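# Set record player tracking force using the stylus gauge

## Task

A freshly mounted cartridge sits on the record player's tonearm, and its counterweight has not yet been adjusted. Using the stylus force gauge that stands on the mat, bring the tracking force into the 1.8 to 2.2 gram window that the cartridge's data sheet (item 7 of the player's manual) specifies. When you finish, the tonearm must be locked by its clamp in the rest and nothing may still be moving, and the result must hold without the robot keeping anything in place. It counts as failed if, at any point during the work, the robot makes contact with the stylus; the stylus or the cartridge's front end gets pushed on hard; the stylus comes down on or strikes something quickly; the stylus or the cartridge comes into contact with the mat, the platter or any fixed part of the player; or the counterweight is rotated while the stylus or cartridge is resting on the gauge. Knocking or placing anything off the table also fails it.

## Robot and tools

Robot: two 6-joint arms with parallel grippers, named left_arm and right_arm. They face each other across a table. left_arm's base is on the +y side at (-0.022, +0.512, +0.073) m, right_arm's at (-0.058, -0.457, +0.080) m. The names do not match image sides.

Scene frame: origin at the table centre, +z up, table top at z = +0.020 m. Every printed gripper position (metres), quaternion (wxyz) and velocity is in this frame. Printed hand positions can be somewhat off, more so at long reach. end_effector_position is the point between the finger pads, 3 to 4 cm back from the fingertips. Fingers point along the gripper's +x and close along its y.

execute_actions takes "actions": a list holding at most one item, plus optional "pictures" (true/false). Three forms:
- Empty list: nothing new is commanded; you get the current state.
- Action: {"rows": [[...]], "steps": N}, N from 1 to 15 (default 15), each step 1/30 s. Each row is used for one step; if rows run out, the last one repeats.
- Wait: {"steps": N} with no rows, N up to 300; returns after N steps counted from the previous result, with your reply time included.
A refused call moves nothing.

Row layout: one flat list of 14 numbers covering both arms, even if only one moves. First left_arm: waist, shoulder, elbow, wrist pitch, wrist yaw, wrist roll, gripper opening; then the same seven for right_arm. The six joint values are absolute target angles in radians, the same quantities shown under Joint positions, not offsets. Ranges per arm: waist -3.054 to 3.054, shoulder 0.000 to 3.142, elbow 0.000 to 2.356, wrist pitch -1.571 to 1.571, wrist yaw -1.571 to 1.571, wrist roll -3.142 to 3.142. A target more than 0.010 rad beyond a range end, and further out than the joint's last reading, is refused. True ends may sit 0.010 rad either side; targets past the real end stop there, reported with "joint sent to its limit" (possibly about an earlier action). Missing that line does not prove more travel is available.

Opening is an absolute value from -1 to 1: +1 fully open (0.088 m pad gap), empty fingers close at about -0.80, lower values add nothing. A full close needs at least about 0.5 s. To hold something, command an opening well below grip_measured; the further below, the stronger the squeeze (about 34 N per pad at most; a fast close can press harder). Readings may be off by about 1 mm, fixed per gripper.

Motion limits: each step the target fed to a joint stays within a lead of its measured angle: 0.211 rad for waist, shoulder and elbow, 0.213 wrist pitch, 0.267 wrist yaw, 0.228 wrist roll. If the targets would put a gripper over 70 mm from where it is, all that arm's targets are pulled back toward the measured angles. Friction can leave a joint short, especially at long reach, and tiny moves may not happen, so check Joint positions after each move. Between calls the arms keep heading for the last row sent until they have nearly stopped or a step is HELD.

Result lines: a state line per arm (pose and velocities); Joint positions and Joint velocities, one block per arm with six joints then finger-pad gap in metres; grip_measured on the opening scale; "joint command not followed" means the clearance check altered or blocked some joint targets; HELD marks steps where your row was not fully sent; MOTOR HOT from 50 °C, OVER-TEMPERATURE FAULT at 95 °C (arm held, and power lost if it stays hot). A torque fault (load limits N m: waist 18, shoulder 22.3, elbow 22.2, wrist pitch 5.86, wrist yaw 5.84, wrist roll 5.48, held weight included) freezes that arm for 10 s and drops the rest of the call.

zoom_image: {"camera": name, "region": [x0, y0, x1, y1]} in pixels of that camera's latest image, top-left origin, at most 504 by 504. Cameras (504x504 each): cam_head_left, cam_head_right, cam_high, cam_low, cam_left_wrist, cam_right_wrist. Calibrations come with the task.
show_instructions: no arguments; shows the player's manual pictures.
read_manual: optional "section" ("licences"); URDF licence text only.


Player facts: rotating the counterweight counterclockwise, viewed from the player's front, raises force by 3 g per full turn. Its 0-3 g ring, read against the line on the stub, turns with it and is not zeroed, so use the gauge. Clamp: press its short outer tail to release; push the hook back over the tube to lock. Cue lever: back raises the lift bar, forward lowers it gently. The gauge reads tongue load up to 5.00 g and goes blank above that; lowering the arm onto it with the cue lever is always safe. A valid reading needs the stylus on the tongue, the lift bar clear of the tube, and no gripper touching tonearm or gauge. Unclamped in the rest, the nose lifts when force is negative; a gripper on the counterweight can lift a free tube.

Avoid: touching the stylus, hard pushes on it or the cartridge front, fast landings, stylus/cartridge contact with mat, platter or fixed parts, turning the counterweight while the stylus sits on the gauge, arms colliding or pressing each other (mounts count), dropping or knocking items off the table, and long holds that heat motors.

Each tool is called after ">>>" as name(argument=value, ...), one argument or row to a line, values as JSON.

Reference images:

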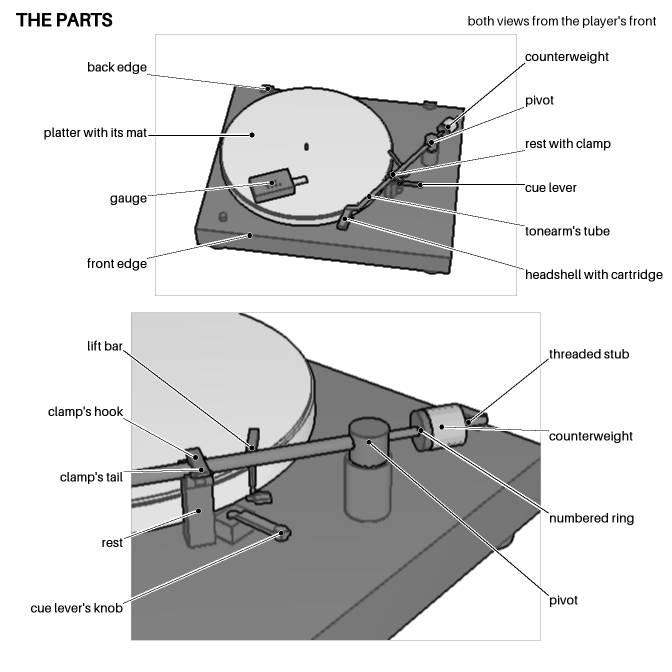

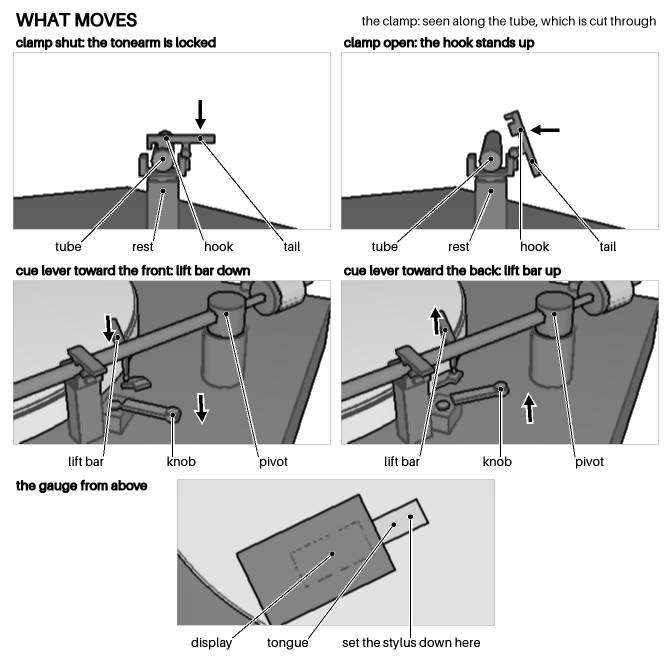

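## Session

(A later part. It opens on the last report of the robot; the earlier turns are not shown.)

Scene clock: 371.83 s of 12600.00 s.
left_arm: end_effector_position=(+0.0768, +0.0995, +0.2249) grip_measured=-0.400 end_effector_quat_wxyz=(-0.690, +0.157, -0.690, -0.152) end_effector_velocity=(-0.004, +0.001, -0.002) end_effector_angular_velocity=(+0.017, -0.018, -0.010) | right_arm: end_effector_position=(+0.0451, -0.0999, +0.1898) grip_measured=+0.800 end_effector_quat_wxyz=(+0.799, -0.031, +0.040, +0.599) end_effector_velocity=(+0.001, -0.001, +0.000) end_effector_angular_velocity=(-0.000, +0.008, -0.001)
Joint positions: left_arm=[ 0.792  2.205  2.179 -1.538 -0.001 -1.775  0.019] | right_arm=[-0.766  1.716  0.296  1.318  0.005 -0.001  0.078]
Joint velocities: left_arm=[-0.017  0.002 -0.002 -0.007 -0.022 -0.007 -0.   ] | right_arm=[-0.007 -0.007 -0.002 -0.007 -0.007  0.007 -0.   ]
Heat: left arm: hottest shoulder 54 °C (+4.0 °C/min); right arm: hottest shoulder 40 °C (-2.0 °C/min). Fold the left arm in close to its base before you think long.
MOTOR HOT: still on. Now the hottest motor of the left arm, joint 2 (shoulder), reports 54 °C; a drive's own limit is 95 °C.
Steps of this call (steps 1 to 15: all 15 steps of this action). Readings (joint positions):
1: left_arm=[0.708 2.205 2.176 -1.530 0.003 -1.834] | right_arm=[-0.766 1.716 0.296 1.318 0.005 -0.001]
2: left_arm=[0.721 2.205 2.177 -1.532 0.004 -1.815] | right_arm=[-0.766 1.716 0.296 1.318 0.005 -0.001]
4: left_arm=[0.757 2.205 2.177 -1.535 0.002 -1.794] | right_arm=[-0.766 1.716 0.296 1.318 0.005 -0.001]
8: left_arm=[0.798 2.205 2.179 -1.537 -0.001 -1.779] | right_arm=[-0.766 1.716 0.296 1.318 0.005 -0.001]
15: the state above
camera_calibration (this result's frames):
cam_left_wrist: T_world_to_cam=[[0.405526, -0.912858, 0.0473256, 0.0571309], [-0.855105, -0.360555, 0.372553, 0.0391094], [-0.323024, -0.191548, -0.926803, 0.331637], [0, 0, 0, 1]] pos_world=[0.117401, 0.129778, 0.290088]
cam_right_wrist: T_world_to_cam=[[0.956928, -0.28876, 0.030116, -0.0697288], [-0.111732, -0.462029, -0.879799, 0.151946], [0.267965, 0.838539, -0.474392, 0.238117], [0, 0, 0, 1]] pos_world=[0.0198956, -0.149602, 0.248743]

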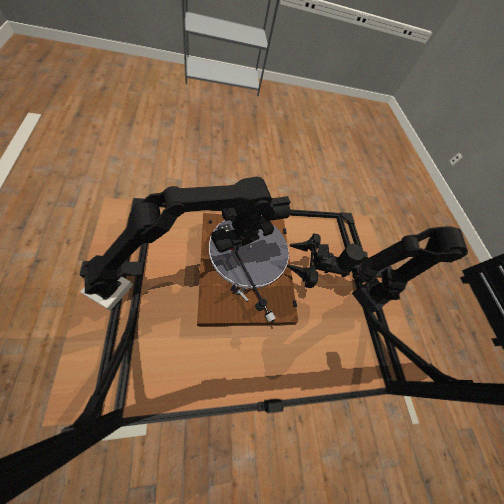

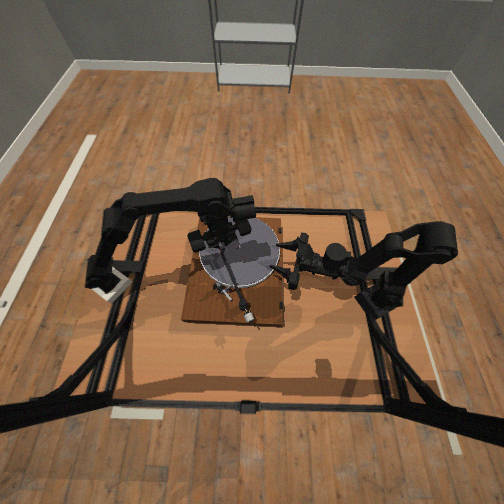

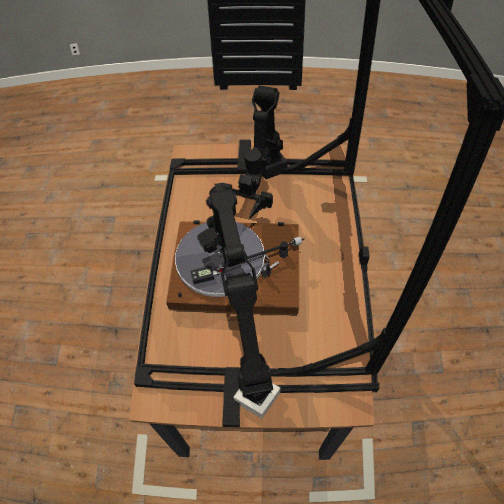

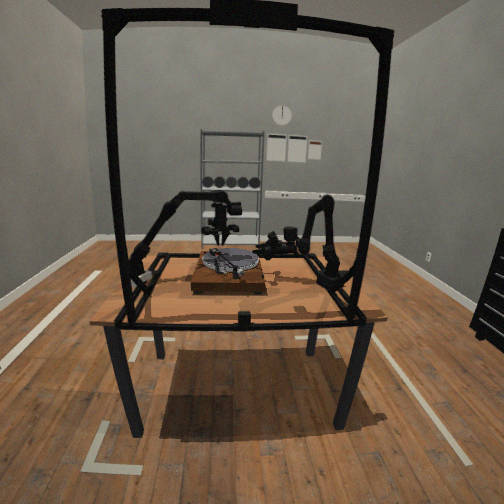

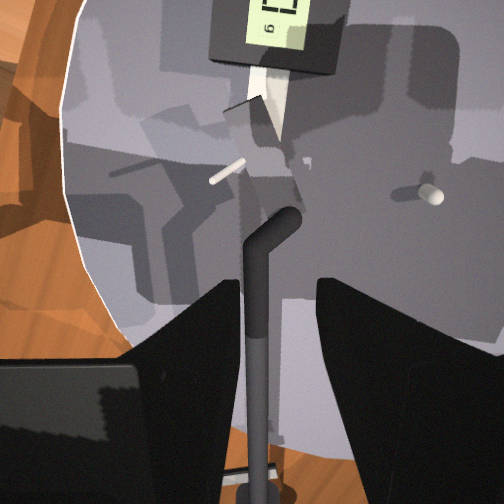

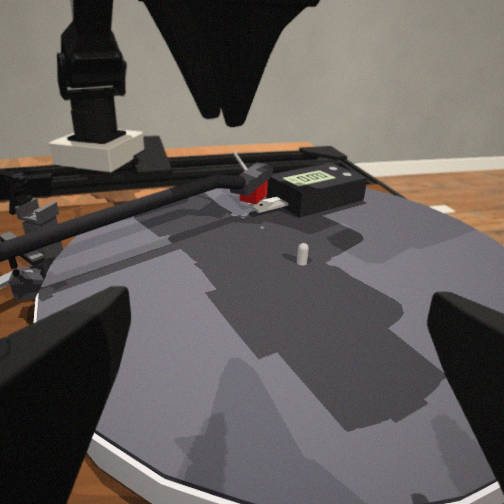

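>>> execute_actions(
  actions=[
    {"rows": [[0.701,2.205,2.17,-1.53,0,-1.857,-0.4, -0.768,1.71,0.29,1.32,0,0,0.8]], "steps": 15},
  ],
  pictures=false,
)

>>> execute_actions(
  actions=[
    {"rows": [[0.701,2.205,2.15,-1.52,0,-1.857,-0.4, -0.768,1.71,0.29,1.32,0,0,0.8],[0.701,2.205,2.13,-1.50,0,-1.857,-0.4, -0.768,1.71,0.29,1.32,0,0,0.8],[0.701,2.205,2.11,-1.48,0,-1.857,-0.4, -0.768,1.71,0.29,1.32,0,0,0.8],[0.701,2.205,2.09,-1.46,0,-1.857,-0.4, -0.768,1.71,0.29,1.32,0,0,0.8],[0.701,2.205,2.07,-1.44,0,-1.857,-0.4, -0.768,1.71,0.29,1.32,0,0,0.8],[0.701,2.205,2.05,-1.42,0,-1.857,-0.4, -0.768,1.71,0.29,1.32,0,0,0.8],[0.701,2.205,2.03,-1.40,0,-1.857,-0.4, -0.768,1.71,0.29,1.32,0,0,0.8],[0.701,2.205,2.01,-1.38,0,-1.857,-0.4, -0.768,1.71,0.29,1.32,0,0,0.8],[0.701,2.205,1.99,-1.36,0,-1.857,-0.4, -0.768,1.71,0.29,1.32,0,0,0.8],[0.701,2.205,1.97,-1.34,0,-1.857,-0.4, -0.768,1.71,0.29,1.32,0,0,0.8],[0.701,2.205,1.954,-1.322,0,-1.857,-0.4, -0.768,1.71,0.29,1.32,0,0,0.8]], "steps": 15},
  ],
  pictures=false,
)

>>> execute_actions(
  actions=[
    {"rows": [[0.701,2.205,1.954,-1.322,0,-1.857,-0.4, -0.768,1.71,0.29,1.32,0,0,0.8]], "steps": 12},
  ],
)

Scene clock: 385.50 s of 12600.00 s.
left_arm: end_effector_position=(+0.0378, +0.0906, +0.2250) grip_measured=-0.400 end_effector_quat_wxyz=(-0.691, +0.153, -0.692, -0.144) end_effector_velocity=(+0.004, +0.000, -0.001) end_effector_angular_velocity=(-0.003, +0.007, +0.019) | right_arm: end_effector_position=(+0.0451, -0.0999, +0.1898) grip_measured=+0.800 end_effector_quat_wxyz=(+0.799, -0.031, +0.040, +0.599) end_effector_velocity=(+0.002, -0.001, -0.001) end_effector_angular_velocity=(-0.009, -0.006, -0.009)
Joint positions: left_arm=[ 0.699  2.205  2.179 -1.532  0.001 -1.852  0.019] | right_arm=[-0.766  1.716  0.296  1.318  0.005 -0.001  0.078]
Joint velocities: left_arm=[ 0.012 -0.002 -0.007  0.007  0.007 -0.007 -0.   ] | right_arm=[-0.002 -0.002 -0.002 -0.007  0.007 -0.007 -0.   ]
Heat: left arm: hottest shoulder 55 °C (+3.0 °C/min); right arm: hottest shoulder 40 °C (-2.0 °C/min). Fold the left arm in close to its base before you think long.
MOTOR HOT: still on. Now the hottest motor of the left arm, joint 2 (shoulder), reports 55 °C; a drive's own limit is 95 °C.
Steps of this call (steps 1 to 15: the robot went on to your last target; steps 16 to 90: nothing new was sent; then 10.17 s passed at rest; steps 91 to 105: all 15 steps of this action). Readings (joint positions):
91: left_arm=[0.788 2.205 2.179 -1.538 -0.004 -1.790] | right_arm=[-0.766 1.716 0.296 1.318 0.005 -0.001]
92: left_arm=[0.774 2.205 2.179 -1.538 -0.005 -1.809] | right_arm=[-0.766 1.716 0.296 1.318 0.005 -0.001]
94: left_arm=[0.737 2.205 2.179 -1.533 -0.002 -1.831] | right_arm=[-0.766 1.716 0.296 1.318 0.005 -0.001]
98: left_arm=[0.693 2.205 2.179 -1.532 0.001 -1.847] | right_arm=[-0.766 1.716 0.296 1.318 0.005 -0.001]
105: the state above

Scene clock: 386.00 s of 12600.00 s.
left_arm: end_effector_position=(+0.0383, +0.0879, +0.1720) grip_measured=-0.400 end_effector_quat_wxyz=(-0.691, +0.148, -0.692, -0.149) end_effector_velocity=(+0.000, -0.001, -0.027) end_effector_angular_velocity=(-0.011, -0.009, +0.005) | right_arm: end_effector_position=(+0.0451, -0.1000, +0.1897) grip_measured=+0.800 end_effector_quat_wxyz=(+0.799, -0.031, +0.040, +0.599) end_effector_velocity=(+0.002, -0.001, -0.003) end_effector_angular_velocity=(-0.014, -0.004, -0.009)
Joint positions: left_arm=[ 0.699  2.205  1.969 -1.335  0.001 -1.853  0.019] | right_arm=[-0.766  1.716  0.296  1.318  0.005 -0.001  0.078]
Joint velocities: left_arm=[-0.002 -0.007 -0.12   0.125 -0.007 -0.007 -0.   ] | right_arm=[-0.002  0.002 -0.002 -0.007  0.007 -0.007 -0.   ]
Heat: left arm: hottest shoulder 55 °C (+3.0 °C/min); right arm: hottest shoulder 40 °C (-2.0 °C/min). Fold the left arm in close to its base before you think long.
MOTOR HOT: still on. Now the hottest motor of the left arm, joint 2 (shoulder), reports 55 °C; a drive's own limit is 95 °C.
Steps of this call (steps 1 to 15: all 15 steps of this action). Readings (joint positions):
1: left_arm=[0.699 2.205 2.176 -1.529 0.001 -1.852] | right_arm=[-0.766 1.716 0.296 1.318 0.005 -0.001]
2: left_arm=[0.699 2.205 2.168 -1.522 0.001 -1.852] | right_arm=[-0.766 1.716 0.296 1.318 0.005 -0.001]
4: left_arm=[0.699 2.205 2.142 -1.496 0.001 -1.853] | right_arm=[-0.766 1.716 0.296 1.318 0.005 -0.001]
8: left_arm=[0.699 2.205 2.065 -1.427 0.001 -1.853] | right_arm=[-0.766 1.716 0.296 1.318 0.005 -0.001]
15: the state above

Scene clock: 386.40 s of 12600.00 s.
left_arm: end_effector_position=(+0.0385, +0.0866, +0.1706) grip_measured=-0.400 end_effector_quat_wxyz=(-0.691, +0.151, -0.692, -0.147) end_effector_velocity=(-0.002, +0.002, +0.000) end_effector_angular_velocity=(+0.006, +0.008, +0.020) | right_arm: end_effector_position=(+0.0451, -0.1000, +0.1897) grip_measured=+0.800 end_effector_quat_wxyz=(+0.799, -0.031, +0.040, +0.599) end_effector_velocity=(+0.002, -0.001, -0.001) end_effector_angular_velocity=(-0.009, -0.006, -0.009)
Joint positions: left_arm=[ 0.699  2.205  1.963 -1.324  0.001 -1.853  0.019] | right_arm=[-0.766  1.716  0.296  1.318  0.005 -0.001  0.078]
Joint velocities: left_arm=[-0.002 -0.002 -0.002 -0.007  0.007 -0.022  0.   ] | right_arm=[-0.002 -0.002 -0.002 -0.007  0.007 -0.007  0.   ]
Heat: left arm: hottest shoulder 55 °C (+3.0 °C/min); right arm: hottest shoulder 40 °C (-2.0 °C/min). Fold the left arm in close to its base before you think long.
MOTOR HOT: still on. Now the hottest motor of the left arm, joint 2 (shoulder), reports 55 °C; a drive's own limit is 95 °C.
Steps of this call (steps 1 to 12: all 12 steps of this action). Readings (joint positions):
1: left_arm=[0.699 2.205 1.966 -1.332 0.001 -1.853] | right_arm=[-0.766 1.716 0.296 1.318 0.005 -0.001]
2: left_arm=[0.699 2.205 1.965 -1.329 0.001 -1.853] | right_arm=[-0.766 1.716 0.296 1.318 0.005 -0.001]
4: left_arm=[0.699 2.205 1.965 -1.326 0.001 -1.853] | right_arm=[-0.766 1.716 0.296 1.318 0.005 -0.001]
8: left_arm=[0.699 2.205 1.964 -1.325 0.001 -1.853] | right_arm=[-0.766 1.716 0.296 1.318 0.005 -0.001]
12: the state above
camera_calibration (this result's frames):
cam_left_wrist: T_world_to_cam=[[0.391664, -0.919028, 0.0445787, 0.065019], [-0.859488, -0.348135, 0.374276, 0.0207462], [-0.328451, -0.184906, -0.926245, 0.266048], [0, 0, 0, 1]] pos_world=[0.0797493, 0.116171, 0.235762]
cam_right_wrist: T_world_to_cam=[[0.956931, -0.288748, 0.030121, -0.0697264], [-0.111824, -0.462351, -0.879617, 0.151733], [0.267915, 0.838365, -0.474727, 0.238195], [0, 0, 0, 1]] pos_world=[0.0198749, -0.149674, 0.248644]

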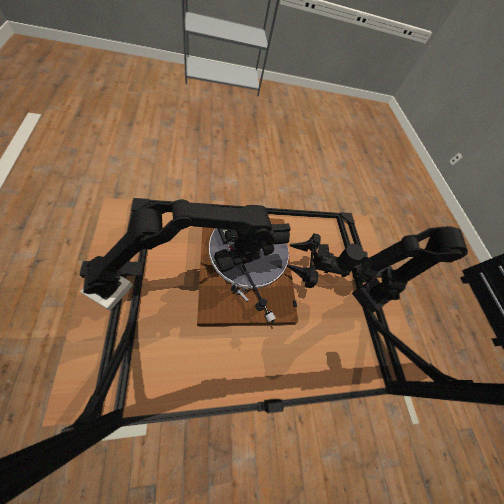

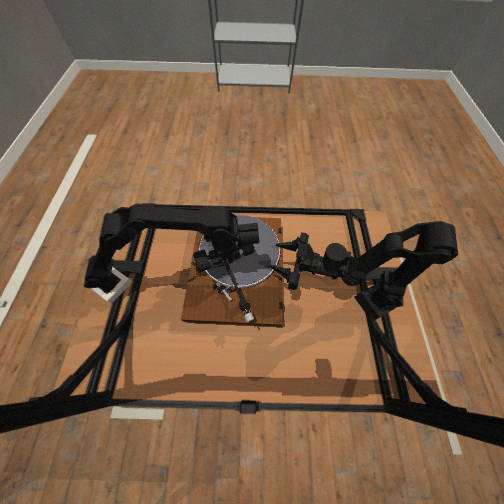

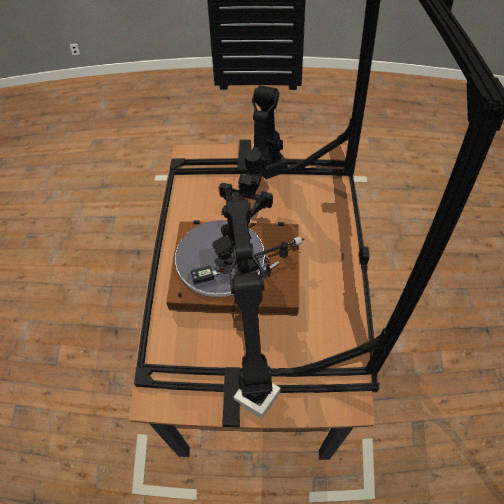

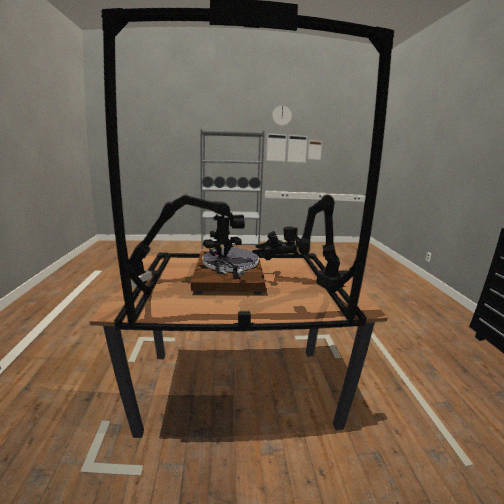

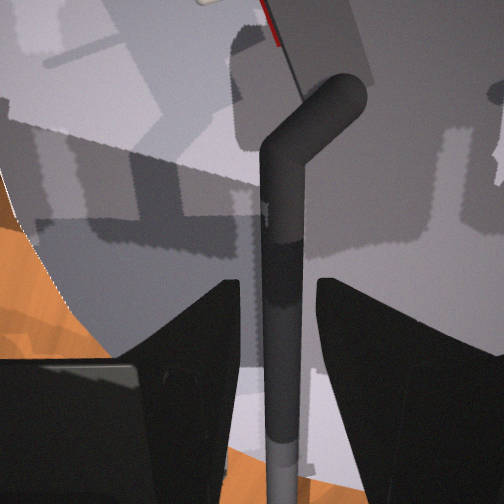

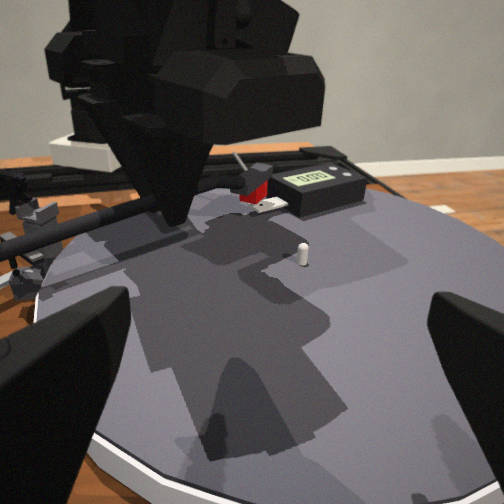

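>>> execute_actions(
  actions=[
    {"rows": [[0.705,2.236,2.008,-1.338,0,-1.811,-0.4, -0.768,1.71,0.29,1.32,0,0,0.8]], "steps": 15},
  ],
  pictures=false,
)

>>> execute_actions(
  actions=[
    {"rows": [[0.705,2.236,2.008,-1.338,0,-1.811,-0.43, -0.768,1.71,0.29,1.32,0,0,0.8],[0.705,2.236,2.008,-1.338,0,-1.811,-0.46, -0.768,1.71,0.29,1.32,0,0,0.8],[0.705,2.236,2.008,-1.338,0,-1.811,-0.49, -0.768,1.71,0.29,1.32,0,0,0.8],[0.705,2.236,2.008,-1.338,0,-1.811,-0.52, -0.768,1.71,0.29,1.32,0,0,0.8],[0.705,2.236,2.008,-1.338,0,-1.811,-0.55, -0.768,1.71,0.29,1.32,0,0,0.8],[0.705,2.236,2.008,-1.338,0,-1.811,-0.58, -0.768,1.71,0.29,1.32,0,0,0.8],[0.705,2.236,2.008,-1.338,0,-1.811,-0.605, -0.768,1.71,0.29,1.32,0,0,0.8]], "steps": 15},
  ],
  pictures=false,
)

>>> execute_actions(
  actions=[
    {"rows": [[0.703,2.23,2.0,-1.338,0,-1.815,-0.4, -0.768,1.71,0.29,1.32,0,0,0.8]], "steps": 12},
  ],
  pictures=false,
)

>>> execute_actions(
  actions=[
    {"rows": [[0.703,2.228,2.02,-1.35,0,-1.815,-0.4, -0.768,1.71,0.29,1.32,0,0,0.8],[0.703,2.228,2.04,-1.37,0,-1.815,-0.4, -0.768,1.71,0.29,1.32,0,0,0.8],[0.703,2.228,2.06,-1.39,0,-1.815,-0.4, -0.768,1.71,0.29,1.32,0,0,0.8],[0.703,2.228,2.08,-1.41,0,-1.815,-0.4, -0.768,1.71,0.29,1.32,0,0,0.8],[0.703,2.228,2.10,-1.43,0,-1.815,-0.4, -0.768,1.71,0.29,1.32,0,0,0.8],[0.703,2.228,2.12,-1.45,0,-1.815,-0.4, -0.768,1.71,0.29,1.32,0,0,0.8],[0.703,2.228,2.14,-1.47,0,-1.815,-0.4, -0.768,1.71,0.29,1.32,0,0,0.8],[0.703,2.228,2.16,-1.49,0,-1.815,-0.4, -0.768,1.71,0.29,1.32,0,0,0.8],[0.703,2.228,2.18,-1.51,0,-1.815,-0.4, -0.768,1.71,0.29,1.32,0,0,0.8],[0.703,2.228,2.20,-1.53,0,-1.815,-0.4, -0.768,1.71,0.29,1.32,0,0,0.8],[0.703,2.228,2.22,-1.55,0,-1.815,-0.4, -0.768,1.71,0.29,1.32,0,0,0.8]], "steps": 15},
  ],
  pictures=false,
)

>>> execute_actions(
  actions=[
    {"rows": [[0.79,2.228,2.22,-1.55,0,-1.73,-0.4, -0.768,1.71,0.29,1.32,0,0,0.8]], "steps": 15},
  ],
)

>>> zoom_image(
  camera="cam_right_wrist",
  region=[190, 140, 310, 230],
)

Scene clock: 401.57 s of 12600.00 s.
left_arm: end_effector_position=(+0.0403, +0.0824, +0.1706) grip_measured=-0.400 end_effector_quat_wxyz=(-0.693, +0.139, -0.694, -0.135) end_effector_velocity=(-0.002, +0.001, +0.002) end_effector_angular_velocity=(+0.001, +0.008, +0.019) | right_arm: end_effector_position=(+0.0451, -0.1000, +0.1899) grip_measured=+0.800 end_effector_quat_wxyz=(+0.799, -0.031, +0.040, +0.599) end_effector_velocity=(-0.002, -0.000, -0.001) end_effector_angular_velocity=(-0.009, -0.004, +0.010)
Joint positions: left_arm=[ 0.702  2.226  1.996 -1.336  0.001 -1.816  0.019] | right_arm=[-0.766  1.715  0.296  1.319  0.005 -0.001  0.078]
Joint velocities: left_arm=[-0.002 -0.002  0.002 -0.007  0.007 -0.022 -0.   ] | right_arm=[ 0.002 -0.002 -0.002 -0.007 -0.007 -0.007 -0.   ]
Heat: left arm: hottest shoulder 56 °C (+3.0 °C/min); right arm: hottest shoulder 40 °C (-1.0 °C/min). Fold the left arm in close to its base before you think long.
MOTOR HOT: still on. Now the hottest motor of the left arm, joint 2 (shoulder), reports 56 °C; a drive's own limit is 95 °C.
Steps of this call (steps 1 to 15: the robot went on to your last target; steps 16 to 90: nothing new was sent; then 11.67 s passed at rest; steps 91 to 105: all 15 steps of this action). Readings (joint positions):
91: left_arm=[0.699 2.208 1.968 -1.327 0.001 -1.847] | right_arm=[-0.766 1.715 0.296 1.319 0.005 -0.001]
92: left_arm=[0.699 2.213 1.976 -1.330 0.001 -1.838] | right_arm=[-0.766 1.715 0.296 1.319 0.005 -0.001]
94: left_arm=[0.701 2.219 1.986 -1.331 0.001 -1.826] | right_arm=[-0.766 1.715 0.296 1.319 0.005 -0.001]
98: left_arm=[0.702 2.224 1.994 -1.335 0.001 -1.818] | right_arm=[-0.766 1.715 0.296 1.319 0.005 -0.001]
105: the state above

Scene clock: 402.07 s of 12600.00 s.
left_arm: end_effector_position=(+0.0404, +0.0826, +0.1706) grip_measured=-0.602 end_effector_quat_wxyz=(-0.693, +0.139, -0.694, -0.135) end_effector_velocity=(+0.000, -0.002, +0.002) end_effector_angular_velocity=(-0.011, -0.009, +0.005) | right_arm: end_effector_position=(+0.0451, -0.1000, +0.1899) grip_measured=+0.800 end_effector_quat_wxyz=(+0.799, -0.031, +0.040, +0.599) end_effector_velocity=(-0.002, -0.001, -0.003) end_effector_angular_velocity=(-0.014, +0.012, +0.009)
Joint positions: left_arm=[ 0.702  2.226  1.996 -1.337  0.001 -1.815  0.01 ] | right_arm=[-0.766  1.715  0.296  1.319  0.005 -0.001  0.078]
Joint velocities: left_arm=[-0.002 -0.002  0.002  0.007 -0.007 -0.007 -0.002] | right_arm=[ 0.002 -0.007 -0.002 -0.022 -0.007  0.007 -0.   ]
Heat: left arm: hottest shoulder 56 °C (+3.0 °C/min); right arm: hottest shoulder 40 °C (-1.0 °C/min). Fold the left arm in close to its base before you think long.
MOTOR HOT: still on. Now the hottest motor of the left arm, joint 2 (shoulder), reports 56 °C; a drive's own limit is 95 °C.
Steps of this call (steps 1 to 15: all 15 steps of this action). Readings (joint positions):
1: left_arm=[0.702 2.226 1.996 -1.336 0.001 -1.816] | right_arm=[-0.766 1.715 0.296 1.319 0.005 -0.001]
2: left_arm=[0.702 2.226 1.996 -1.336 0.001 -1.816] | right_arm=[-0.766 1.715 0.296 1.319 0.005 -0.001]
4: left_arm=[0.702 2.226 1.996 -1.336 0.001 -1.815] | right_arm=[-0.766 1.715 0.296 1.319 0.005 -0.001]
8: left_arm=[0.702 2.226 1.996 -1.336 0.001 -1.815] | right_arm=[-0.766 1.715 0.296 1.319 0.005 -0.001]
15: the state above

Scene clock: 402.47 s of 12600.00 s.
left_arm: end_effector_position=(+0.0404, +0.0825, +0.1706) grip_measured=-0.403 end_effector_quat_wxyz=(-0.693, +0.139, -0.694, -0.135) end_effector_velocity=(-0.002, +0.002, +0.002) end_effector_angular_velocity=(+0.001, +0.008, +0.005) | right_arm: end_effector_position=(+0.0451, -0.1000, +0.1899) grip_measured=+0.800 end_effector_quat_wxyz=(+0.799, -0.031, +0.040, +0.599) end_effector_velocity=(-0.000, -0.001, -0.001) end_effector_angular_velocity=(-0.001, +0.024, +0.003)
Joint positions: left_arm=[ 0.702  2.226  1.996 -1.336  0.001 -1.815  0.019] | right_arm=[-0.766  1.715  0.296  1.319  0.005 -0.001  0.078]
Joint velocities: left_arm=[-0.002 -0.007 -0.002 -0.007  0.007 -0.007  0.001] | right_arm=[-0.002 -0.002 -0.002 -0.007 -0.007  0.022 -0.   ]
Heat: left arm: hottest shoulder 56 °C (+3.0 °C/min); right arm: hottest shoulder 40 °C (-1.0 °C/min). Fold the left arm in close to its base before you think long.
MOTOR HOT: still on. Now the hottest motor of the left arm, joint 2 (shoulder), reports 56 °C; a drive's own limit is 95 °C.
Steps of this call (steps 1 to 12: all 12 steps of this action). Readings (joint positions):
1: left_arm=[0.702 2.226 1.996 -1.337 0.001 -1.815] | right_arm=[-0.766 1.715 0.296 1.319 0.005 -0.001]
2: left_arm=[0.702 2.226 1.996 -1.337 0.001 -1.815] | right_arm=[-0.766 1.715 0.296 1.319 0.005 -0.001]
4: left_arm=[0.702 2.226 1.996 -1.336 0.001 -1.815] | right_arm=[-0.766 1.715 0.296 1.319 0.005 -0.001]
8: left_arm=[0.702 2.226 1.996 -1.336 0.001 -1.815] | right_arm=[-0.766 1.715 0.296 1.319 0.005 -0.001]
12: the state above

Scene clock: 402.97 s of 12600.00 s.
left_arm: end_effector_position=(+0.0398, +0.0869, +0.2216) grip_measured=-0.400 end_effector_quat_wxyz=(-0.693, +0.141, -0.694, -0.134) end_effector_velocity=(-0.003, +0.007, +0.035) end_effector_angular_velocity=(-0.003, +0.007, -0.010) | right_arm: end_effector_position=(+0.0451, -0.1000, +0.1899) grip_measured=+0.800 end_effector_quat_wxyz=(+0.799, -0.031, +0.040, +0.599) end_effector_velocity=(-0.000, -0.001, -0.006) end_effector_angular_velocity=(-0.028, +0.001, +0.006)
Joint positions: left_arm=[ 0.702  2.228  2.203 -1.537  0.001 -1.815  0.019] | right_arm=[-0.766  1.715  0.296  1.319  0.005 -0.001  0.078]
Joint velocities: left_arm=[-0.002 -0.002  0.139 -0.139  0.007  0.007  0.   ] | right_arm=[-0.002  0.002 -0.002 -0.022 -0.007 -0.007 -0.   ]
Heat: left arm: hottest shoulder 56 °C (+3.0 °C/min); right arm: hottest shoulder 40 °C (-1.0 °C/min). Fold the left arm in close to its base before you think long.
MOTOR HOT: still on. Now the hottest motor of the left arm, joint 2 (shoulder), reports 56 °C; a drive's own limit is 95 °C.
Steps of this call (steps 1 to 15: all 15 steps of this action). Readings (joint positions):
1: left_arm=[0.702 2.226 1.998 -1.339 0.001 -1.815] | right_arm=[-0.766 1.715 0.296 1.319 0.005 -0.001]
2: left_arm=[0.702 2.226 2.005 -1.348 0.001 -1.815] | right_arm=[-0.766 1.715 0.296 1.319 0.005 -0.001]
4: left_arm=[0.702 2.227 2.028 -1.375 0.001 -1.815] | right_arm=[-0.766 1.715 0.296 1.319 0.005 -0.001]
8: left_arm=[0.702 2.228 2.102 -1.443 0.001 -1.815] | right_arm=[-0.766 1.715 0.296 1.319 0.005 -0.001]
15: the state above

Scene clock: 403.47 s of 12600.00 s.
left_arm: end_effector_position=(+0.0774, +0.0957, +0.2230) grip_measured=-0.400 end_effector_quat_wxyz=(-0.693, +0.142, -0.693, -0.139) end_effector_velocity=(-0.004, +0.000, +0.002) end_effector_angular_velocity=(+0.007, -0.021, -0.010) | right_arm: end_effector_position=(+0.0450, -0.1001, +0.1898) grip_measured=+0.800 end_effector_quat_wxyz=(+0.799, -0.031, +0.040, +0.599) end_effector_velocity=(+0.002, -0.001, -0.003) end_effector_angular_velocity=(-0.014, -0.004, -0.009)
Joint positions: left_arm=[ 0.792  2.228  2.209 -1.548 -0.001 -1.735  0.019] | right_arm=[-0.766  1.715  0.295  1.319  0.005 -0.001  0.078]
Joint velocities: left_arm=[-0.017 -0.002  0.002 -0.007 -0.022 -0.007  0.   ] | right_arm=[-0.002  0.002 -0.002 -0.007  0.007 -0.007 -0.   ]
Heat: left arm: hottest shoulder 56 °C (+3.0 °C/min); right arm: hottest shoulder 40 °C (-1.0 °C/min). Fold the left arm in close to its base before you think long.
MOTOR HOT: still on. Now the hottest motor of the left arm, joint 2 (shoulder), reports 56 °C; a drive's own limit is 95 °C.
Steps of this call (steps 1 to 15: all 15 steps of this action). Readings (joint positions):
1: left_arm=[0.707 2.228 2.206 -1.540 0.004 -1.795] | right_arm=[-0.766 1.715 0.296 1.319 0.005 -0.001]
2: left_arm=[0.720 2.228 2.207 -1.543 0.005 -1.776] | right_arm=[-0.766 1.715 0.295 1.319 0.005 -0.001]
4: left_arm=[0.756 2.228 2.207 -1.545 0.002 -1.755] | right_arm=[-0.766 1.715 0.295 1.319 0.005 -0.001]
8: left_arm=[0.798 2.228 2.209 -1.548 -0.001 -1.739] | right_arm=[-0.766 1.715 0.295 1.319 0.005 -0.001]
15: the state above
camera_calibration (this result's frames):
cam_left_wrist: T_world_to_cam=[[0.368327, -0.928642, 0.0442612, 0.0586349], [-0.868679, -0.3268, 0.372289, 0.0369075], [-0.331258, -0.175573, -0.927061, 0.328589], [0, 0, 0, 1]] pos_world=[0.119312, 0.124204, 0.288286]
cam_right_wrist: T_world_to_cam=[[0.956928, -0.28876, 0.030116, -0.0697306], [-0.111732, -0.462029, -0.879799, 0.151837], [0.267965, 0.838539, -0.474392, 0.238273], [0, 0, 0, 1]] pos_world=[0.0198435, -0.149783, 0.248721]

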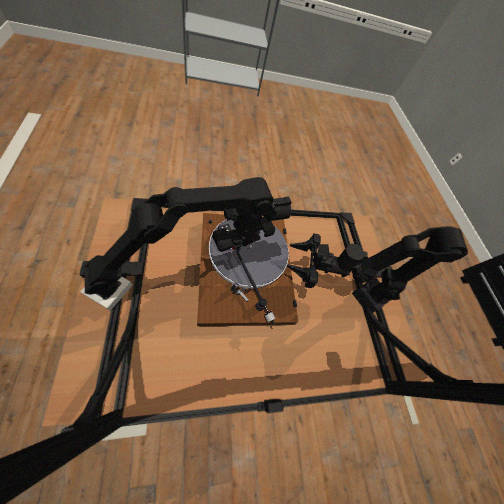

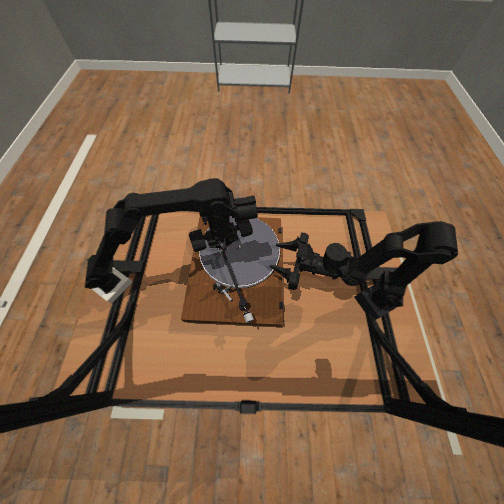

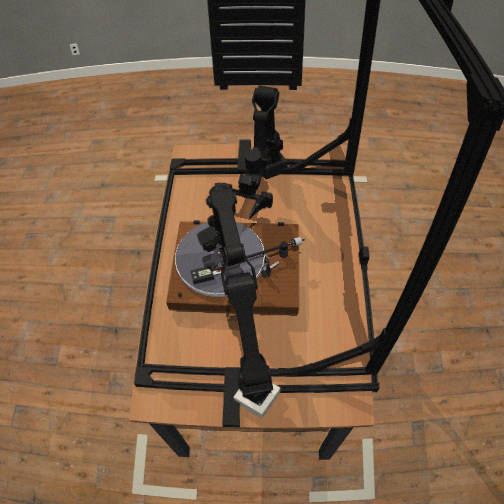

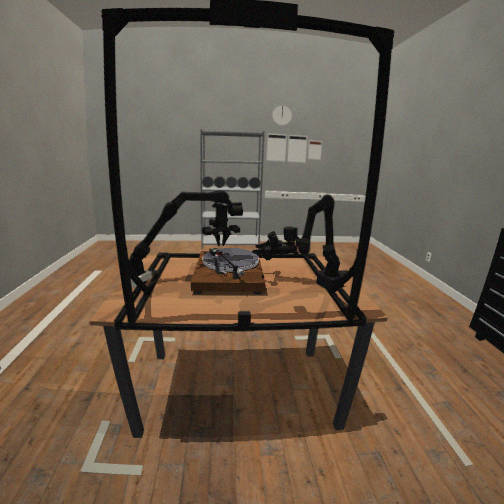

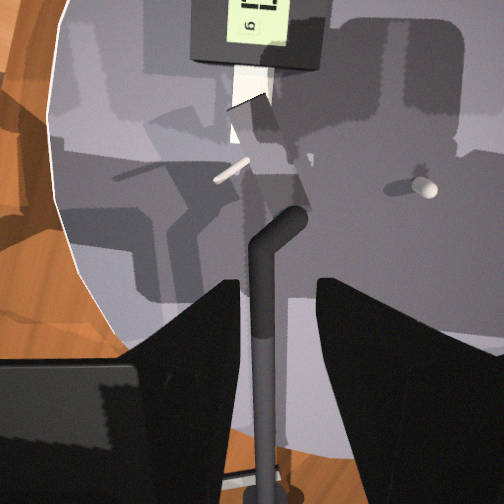

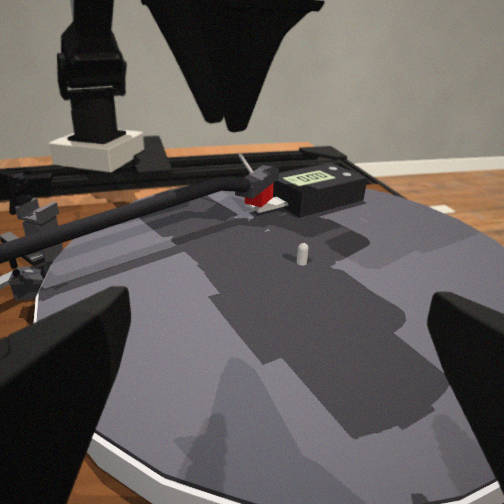

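Region (190, 140, 310, 230) of cam_right_wrist's 504x504 image, scaled by 4.200, with more detail than that image has; it fills the top 378 rows of this view, and the rest is white.

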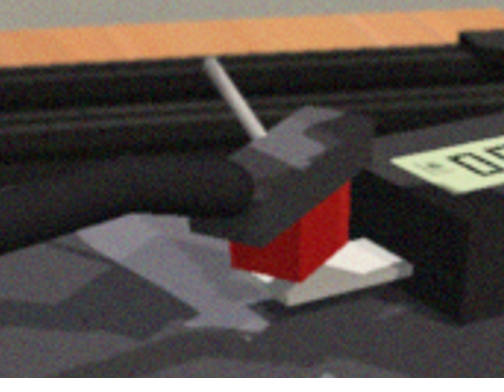

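>>> execute_actions(
  actions=[
    {"rows": [[0.45,1.85,1.63,-0.9,0,0,-0.9, -0.768,1.71,0.29,1.32,0,0,0.8]], "steps": 15},
  ],
  pictures=false,
)

>>> execute_actions(
  actions=[
    {"steps": 25},
  ],
  pictures=false,
)

>>> execute_actions(
  actions=[
    {"rows": [[0.45,2.0,1.625,-0.9,0,0,-0.9, -0.768,1.71,0.29,1.32,0,0,0.8]], "steps": 15},
  ],
)

Scene clock: 417.67 s of 12600.00 s.
left_arm: end_effector_position=(-0.0716, +0.0755, +0.2415) grip_measured=-0.799 end_effector_quat_wxyz=(+0.677, +0.130, +0.587, -0.425) end_effector_velocity=(+0.057, +0.008, -0.089) end_effector_angular_velocity=(-0.002, -0.883, -1.666) | right_arm: end_effector_position=(+0.0450, -0.1001, +0.1899) grip_measured=+0.800 end_effector_quat_wxyz=(+0.799, -0.031, +0.040, +0.599) end_effector_velocity=(-0.005, -0.001, -0.003) end_effector_angular_velocity=(-0.009, +0.013, +0.024)
Joint positions: left_arm=[ 0.445  1.856  1.652 -0.927  0.002 -0.856  0.   ] | right_arm=[-0.766  1.715  0.295  1.319  0.004 -0.001  0.078]
Joint velocities: left_arm=[ 0.115  0.012 -0.3    0.212 -0.037  1.985  0.   ] | right_arm=[ 0.002 -0.002 -0.007 -0.007 -0.022  0.007  0.   ]
Heat: left arm: hottest shoulder 57 °C (+3.0 °C/min); right arm: hottest wrist pitch 41 °C (+1.0 °C/min). Fold the left arm in close to its base before you think long.
MOTOR HOT: still on. Now the hottest motor of the left arm, joint 2 (shoulder), reports 57 °C; a drive's own limit is 95 °C.
Steps of this call (steps 1 to 15: the robot went on to your last target; steps 16 to 90: nothing new was sent; then 10.70 s passed at rest; steps 91 to 105: all 15 steps of this action). Readings (joint positions):
91: left_arm=[0.783 2.202 2.175 -1.507 -0.007 -1.691] | right_arm=[-0.766 1.715 0.295 1.319 0.004 -0.001]
92: left_arm=[0.760 2.171 2.129 -1.459 -0.009 -1.642] | right_arm=[-0.766 1.715 0.295 1.319 0.004 -0.001]
94: left_arm=[0.685 2.101 2.040 -1.370 -0.008 -1.547] | right_arm=[-0.766 1.715 0.295 1.319 0.004 -0.001]
98: left_arm=[0.503 1.932 1.842 -1.149 0.001 -1.317] | right_arm=[-0.766 1.715 0.295 1.319 0.004 -0.001]
105: the state above

Scene clock: 418.50 s of 12600.00 s.
left_arm: end_effector_position=(-0.0691, +0.0727, +0.2395) grip_measured=-0.799 end_effector_quat_wxyz=(+0.568, +0.393, +0.357, -0.629) end_effector_velocity=(-0.002, +0.003, +0.002) end_effector_angular_velocity=(+0.001, -0.010, -0.011) | right_arm: end_effector_position=(+0.0450, -0.1001, +0.1899) grip_measured=+0.800 end_effector_quat_wxyz=(+0.799, -0.031, +0.040, +0.599) end_effector_velocity=(-0.002, +0.001, +0.000) end_effector_angular_velocity=(-0.004, -0.004, +0.020)
Joint positions: left_arm=[ 0.451  1.856  1.639 -0.902  0.001 -0.005  0.   ] | right_arm=[-0.766  1.715  0.295  1.319  0.004 -0.001  0.078]
Joint velocities: left_arm=[-0.007 -0.007 -0.002 -0.007 -0.007  0.007  0.   ] | right_arm=[-0.002 -0.002  0.002 -0.007 -0.022 -0.007  0.   ]
Heat: left arm: hottest shoulder 57 °C (+3.0 °C/min); right arm: hottest wrist pitch 41 °C (+1.0 °C/min). Fold the left arm in close to its base before you think long.
MOTOR HOT: still on. Now the hottest motor of the left arm, joint 2 (shoulder), reports 57 °C; a drive's own limit is 95 °C.
Steps of this call (steps 1 to 25: the robot went on to your last target). Readings (joint positions):
1: left_arm=[0.448 1.856 1.645 -0.920 0.001 -0.791] | right_arm=[-0.766 1.715 0.295 1.319 0.004 -0.001]
2: left_arm=[0.450 1.856 1.641 -0.915 0.001 -0.725] | right_arm=[-0.766 1.715 0.295 1.319 0.004 -0.001]
4: left_arm=[0.451 1.856 1.640 -0.906 0.001 -0.592] | right_arm=[-0.766 1.715 0.295 1.319 0.004 -0.001]
8: left_arm=[0.451 1.856 1.640 -0.904 0.001 -0.328] | right_arm=[-0.766 1.715 0.295 1.319 0.004 -0.001]
25: the state above

Scene clock: 419.00 s of 12600.00 s.
left_arm: end_effector_position=(-0.0691, +0.0720, +0.1709) grip_measured=-0.799 end_effector_quat_wxyz=(+0.536, +0.444, +0.402, -0.595) end_effector_velocity=(+0.002, +0.002, -0.000) end_effector_angular_velocity=(+0.005, -0.020, +0.011) | right_arm: end_effector_position=(+0.0450, -0.1001, +0.1899) grip_measured=+0.800 end_effector_quat_wxyz=(+0.799, -0.031, +0.040, +0.599) end_effector_velocity=(-0.003, -0.000, -0.005) end_effector_angular_velocity=(-0.018, +0.015, +0.019)
Joint positions: left_arm=[ 0.451  2.005  1.622 -0.9    0.001 -0.004  0.   ] | right_arm=[-0.766  1.715  0.295  1.319  0.004 -0.001  0.078]
Joint velocities: left_arm=[-0.002 -0.002 -0.002 -0.007 -0.022 -0.007  0.   ] | right_arm=[-0.002 -0.002 -0.002 -0.022 -0.022  0.007 -0.   ]
Heat: left arm: hottest shoulder 57 °C (+3.0 °C/min); right arm: hottest wrist pitch 41 °C (+1.0 °C/min). Fold the left arm in close to its base before you think long.
MOTOR HOT: still on. Now the hottest motor of the left arm, joint 2 (shoulder), reports 57 °C; a drive's own limit is 95 °C.
Steps of this call (steps 1 to 15: all 15 steps of this action). Readings (joint positions):
1: left_arm=[0.451 1.875 1.640 -0.902 0.001 -0.005] | right_arm=[-0.766 1.715 0.295 1.319 0.004 -0.001]
2: left_arm=[0.451 1.892 1.640 -0.894 0.001 -0.005] | right_arm=[-0.766 1.715 0.295 1.319 0.004 -0.001]
4: left_arm=[0.451 1.937 1.640 -0.897 0.001 -0.005] | right_arm=[-0.766 1.715 0.295 1.319 0.004 -0.001]
8: left_arm=[0.451 2.005 1.623 -0.902 0.001 -0.004] | right_arm=[-0.766 1.715 0.295 1.319 0.004 -0.001]
15: the state above
camera_calibration (this result's frames):
cam_left_wrist: T_world_to_cam=[[-0.990498, 0.133109, 0.0345693, -0.0758403], [0.135831, 0.986219, 0.0944598, -0.0563713], [-0.0215194, 0.0982578, -0.994928, 0.24079], [0, 0, 0, 1]] pos_world=[-0.0622811, 0.04203, 0.247515]
cam_right_wrist: T_world_to_cam=[[0.957035, -0.288408, 0.0300725, -0.0696386], [-0.111496, -0.461739, -0.879981, 0.152008], [0.267679, 0.83882, -0.474057, 0.238317], [0, 0, 0, 1]] pos_world=[0.0198026, -0.149801, 0.248834]

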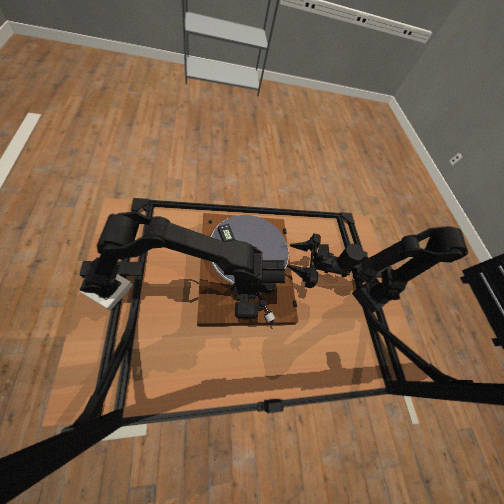

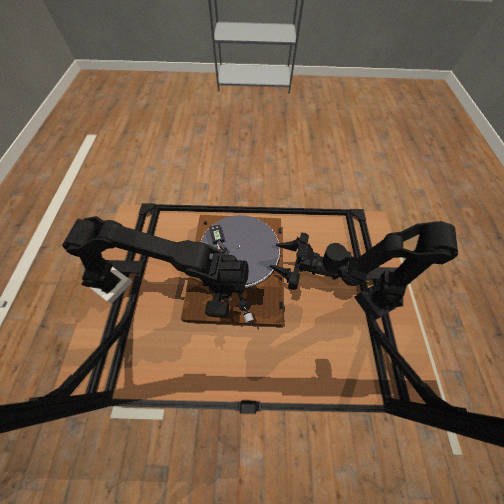

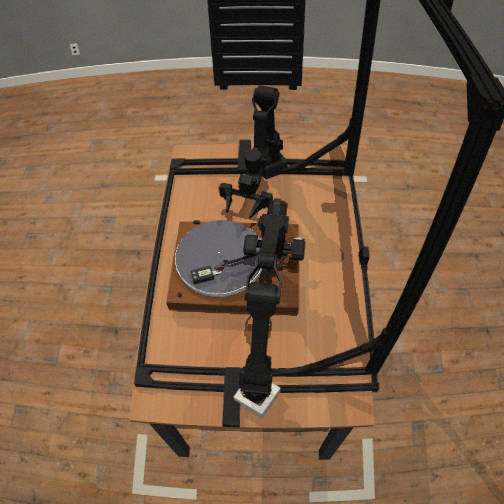

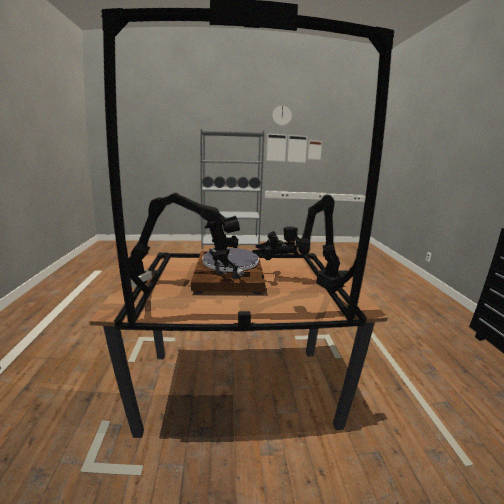

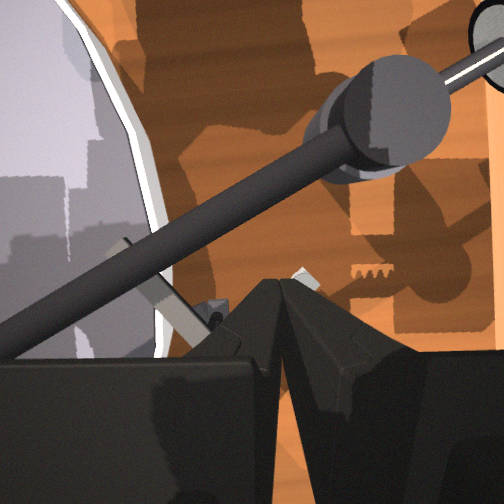

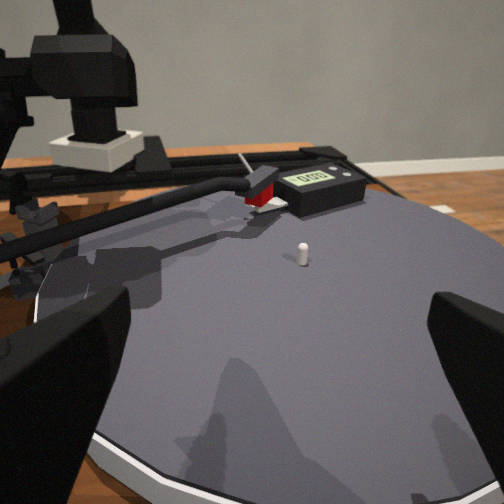

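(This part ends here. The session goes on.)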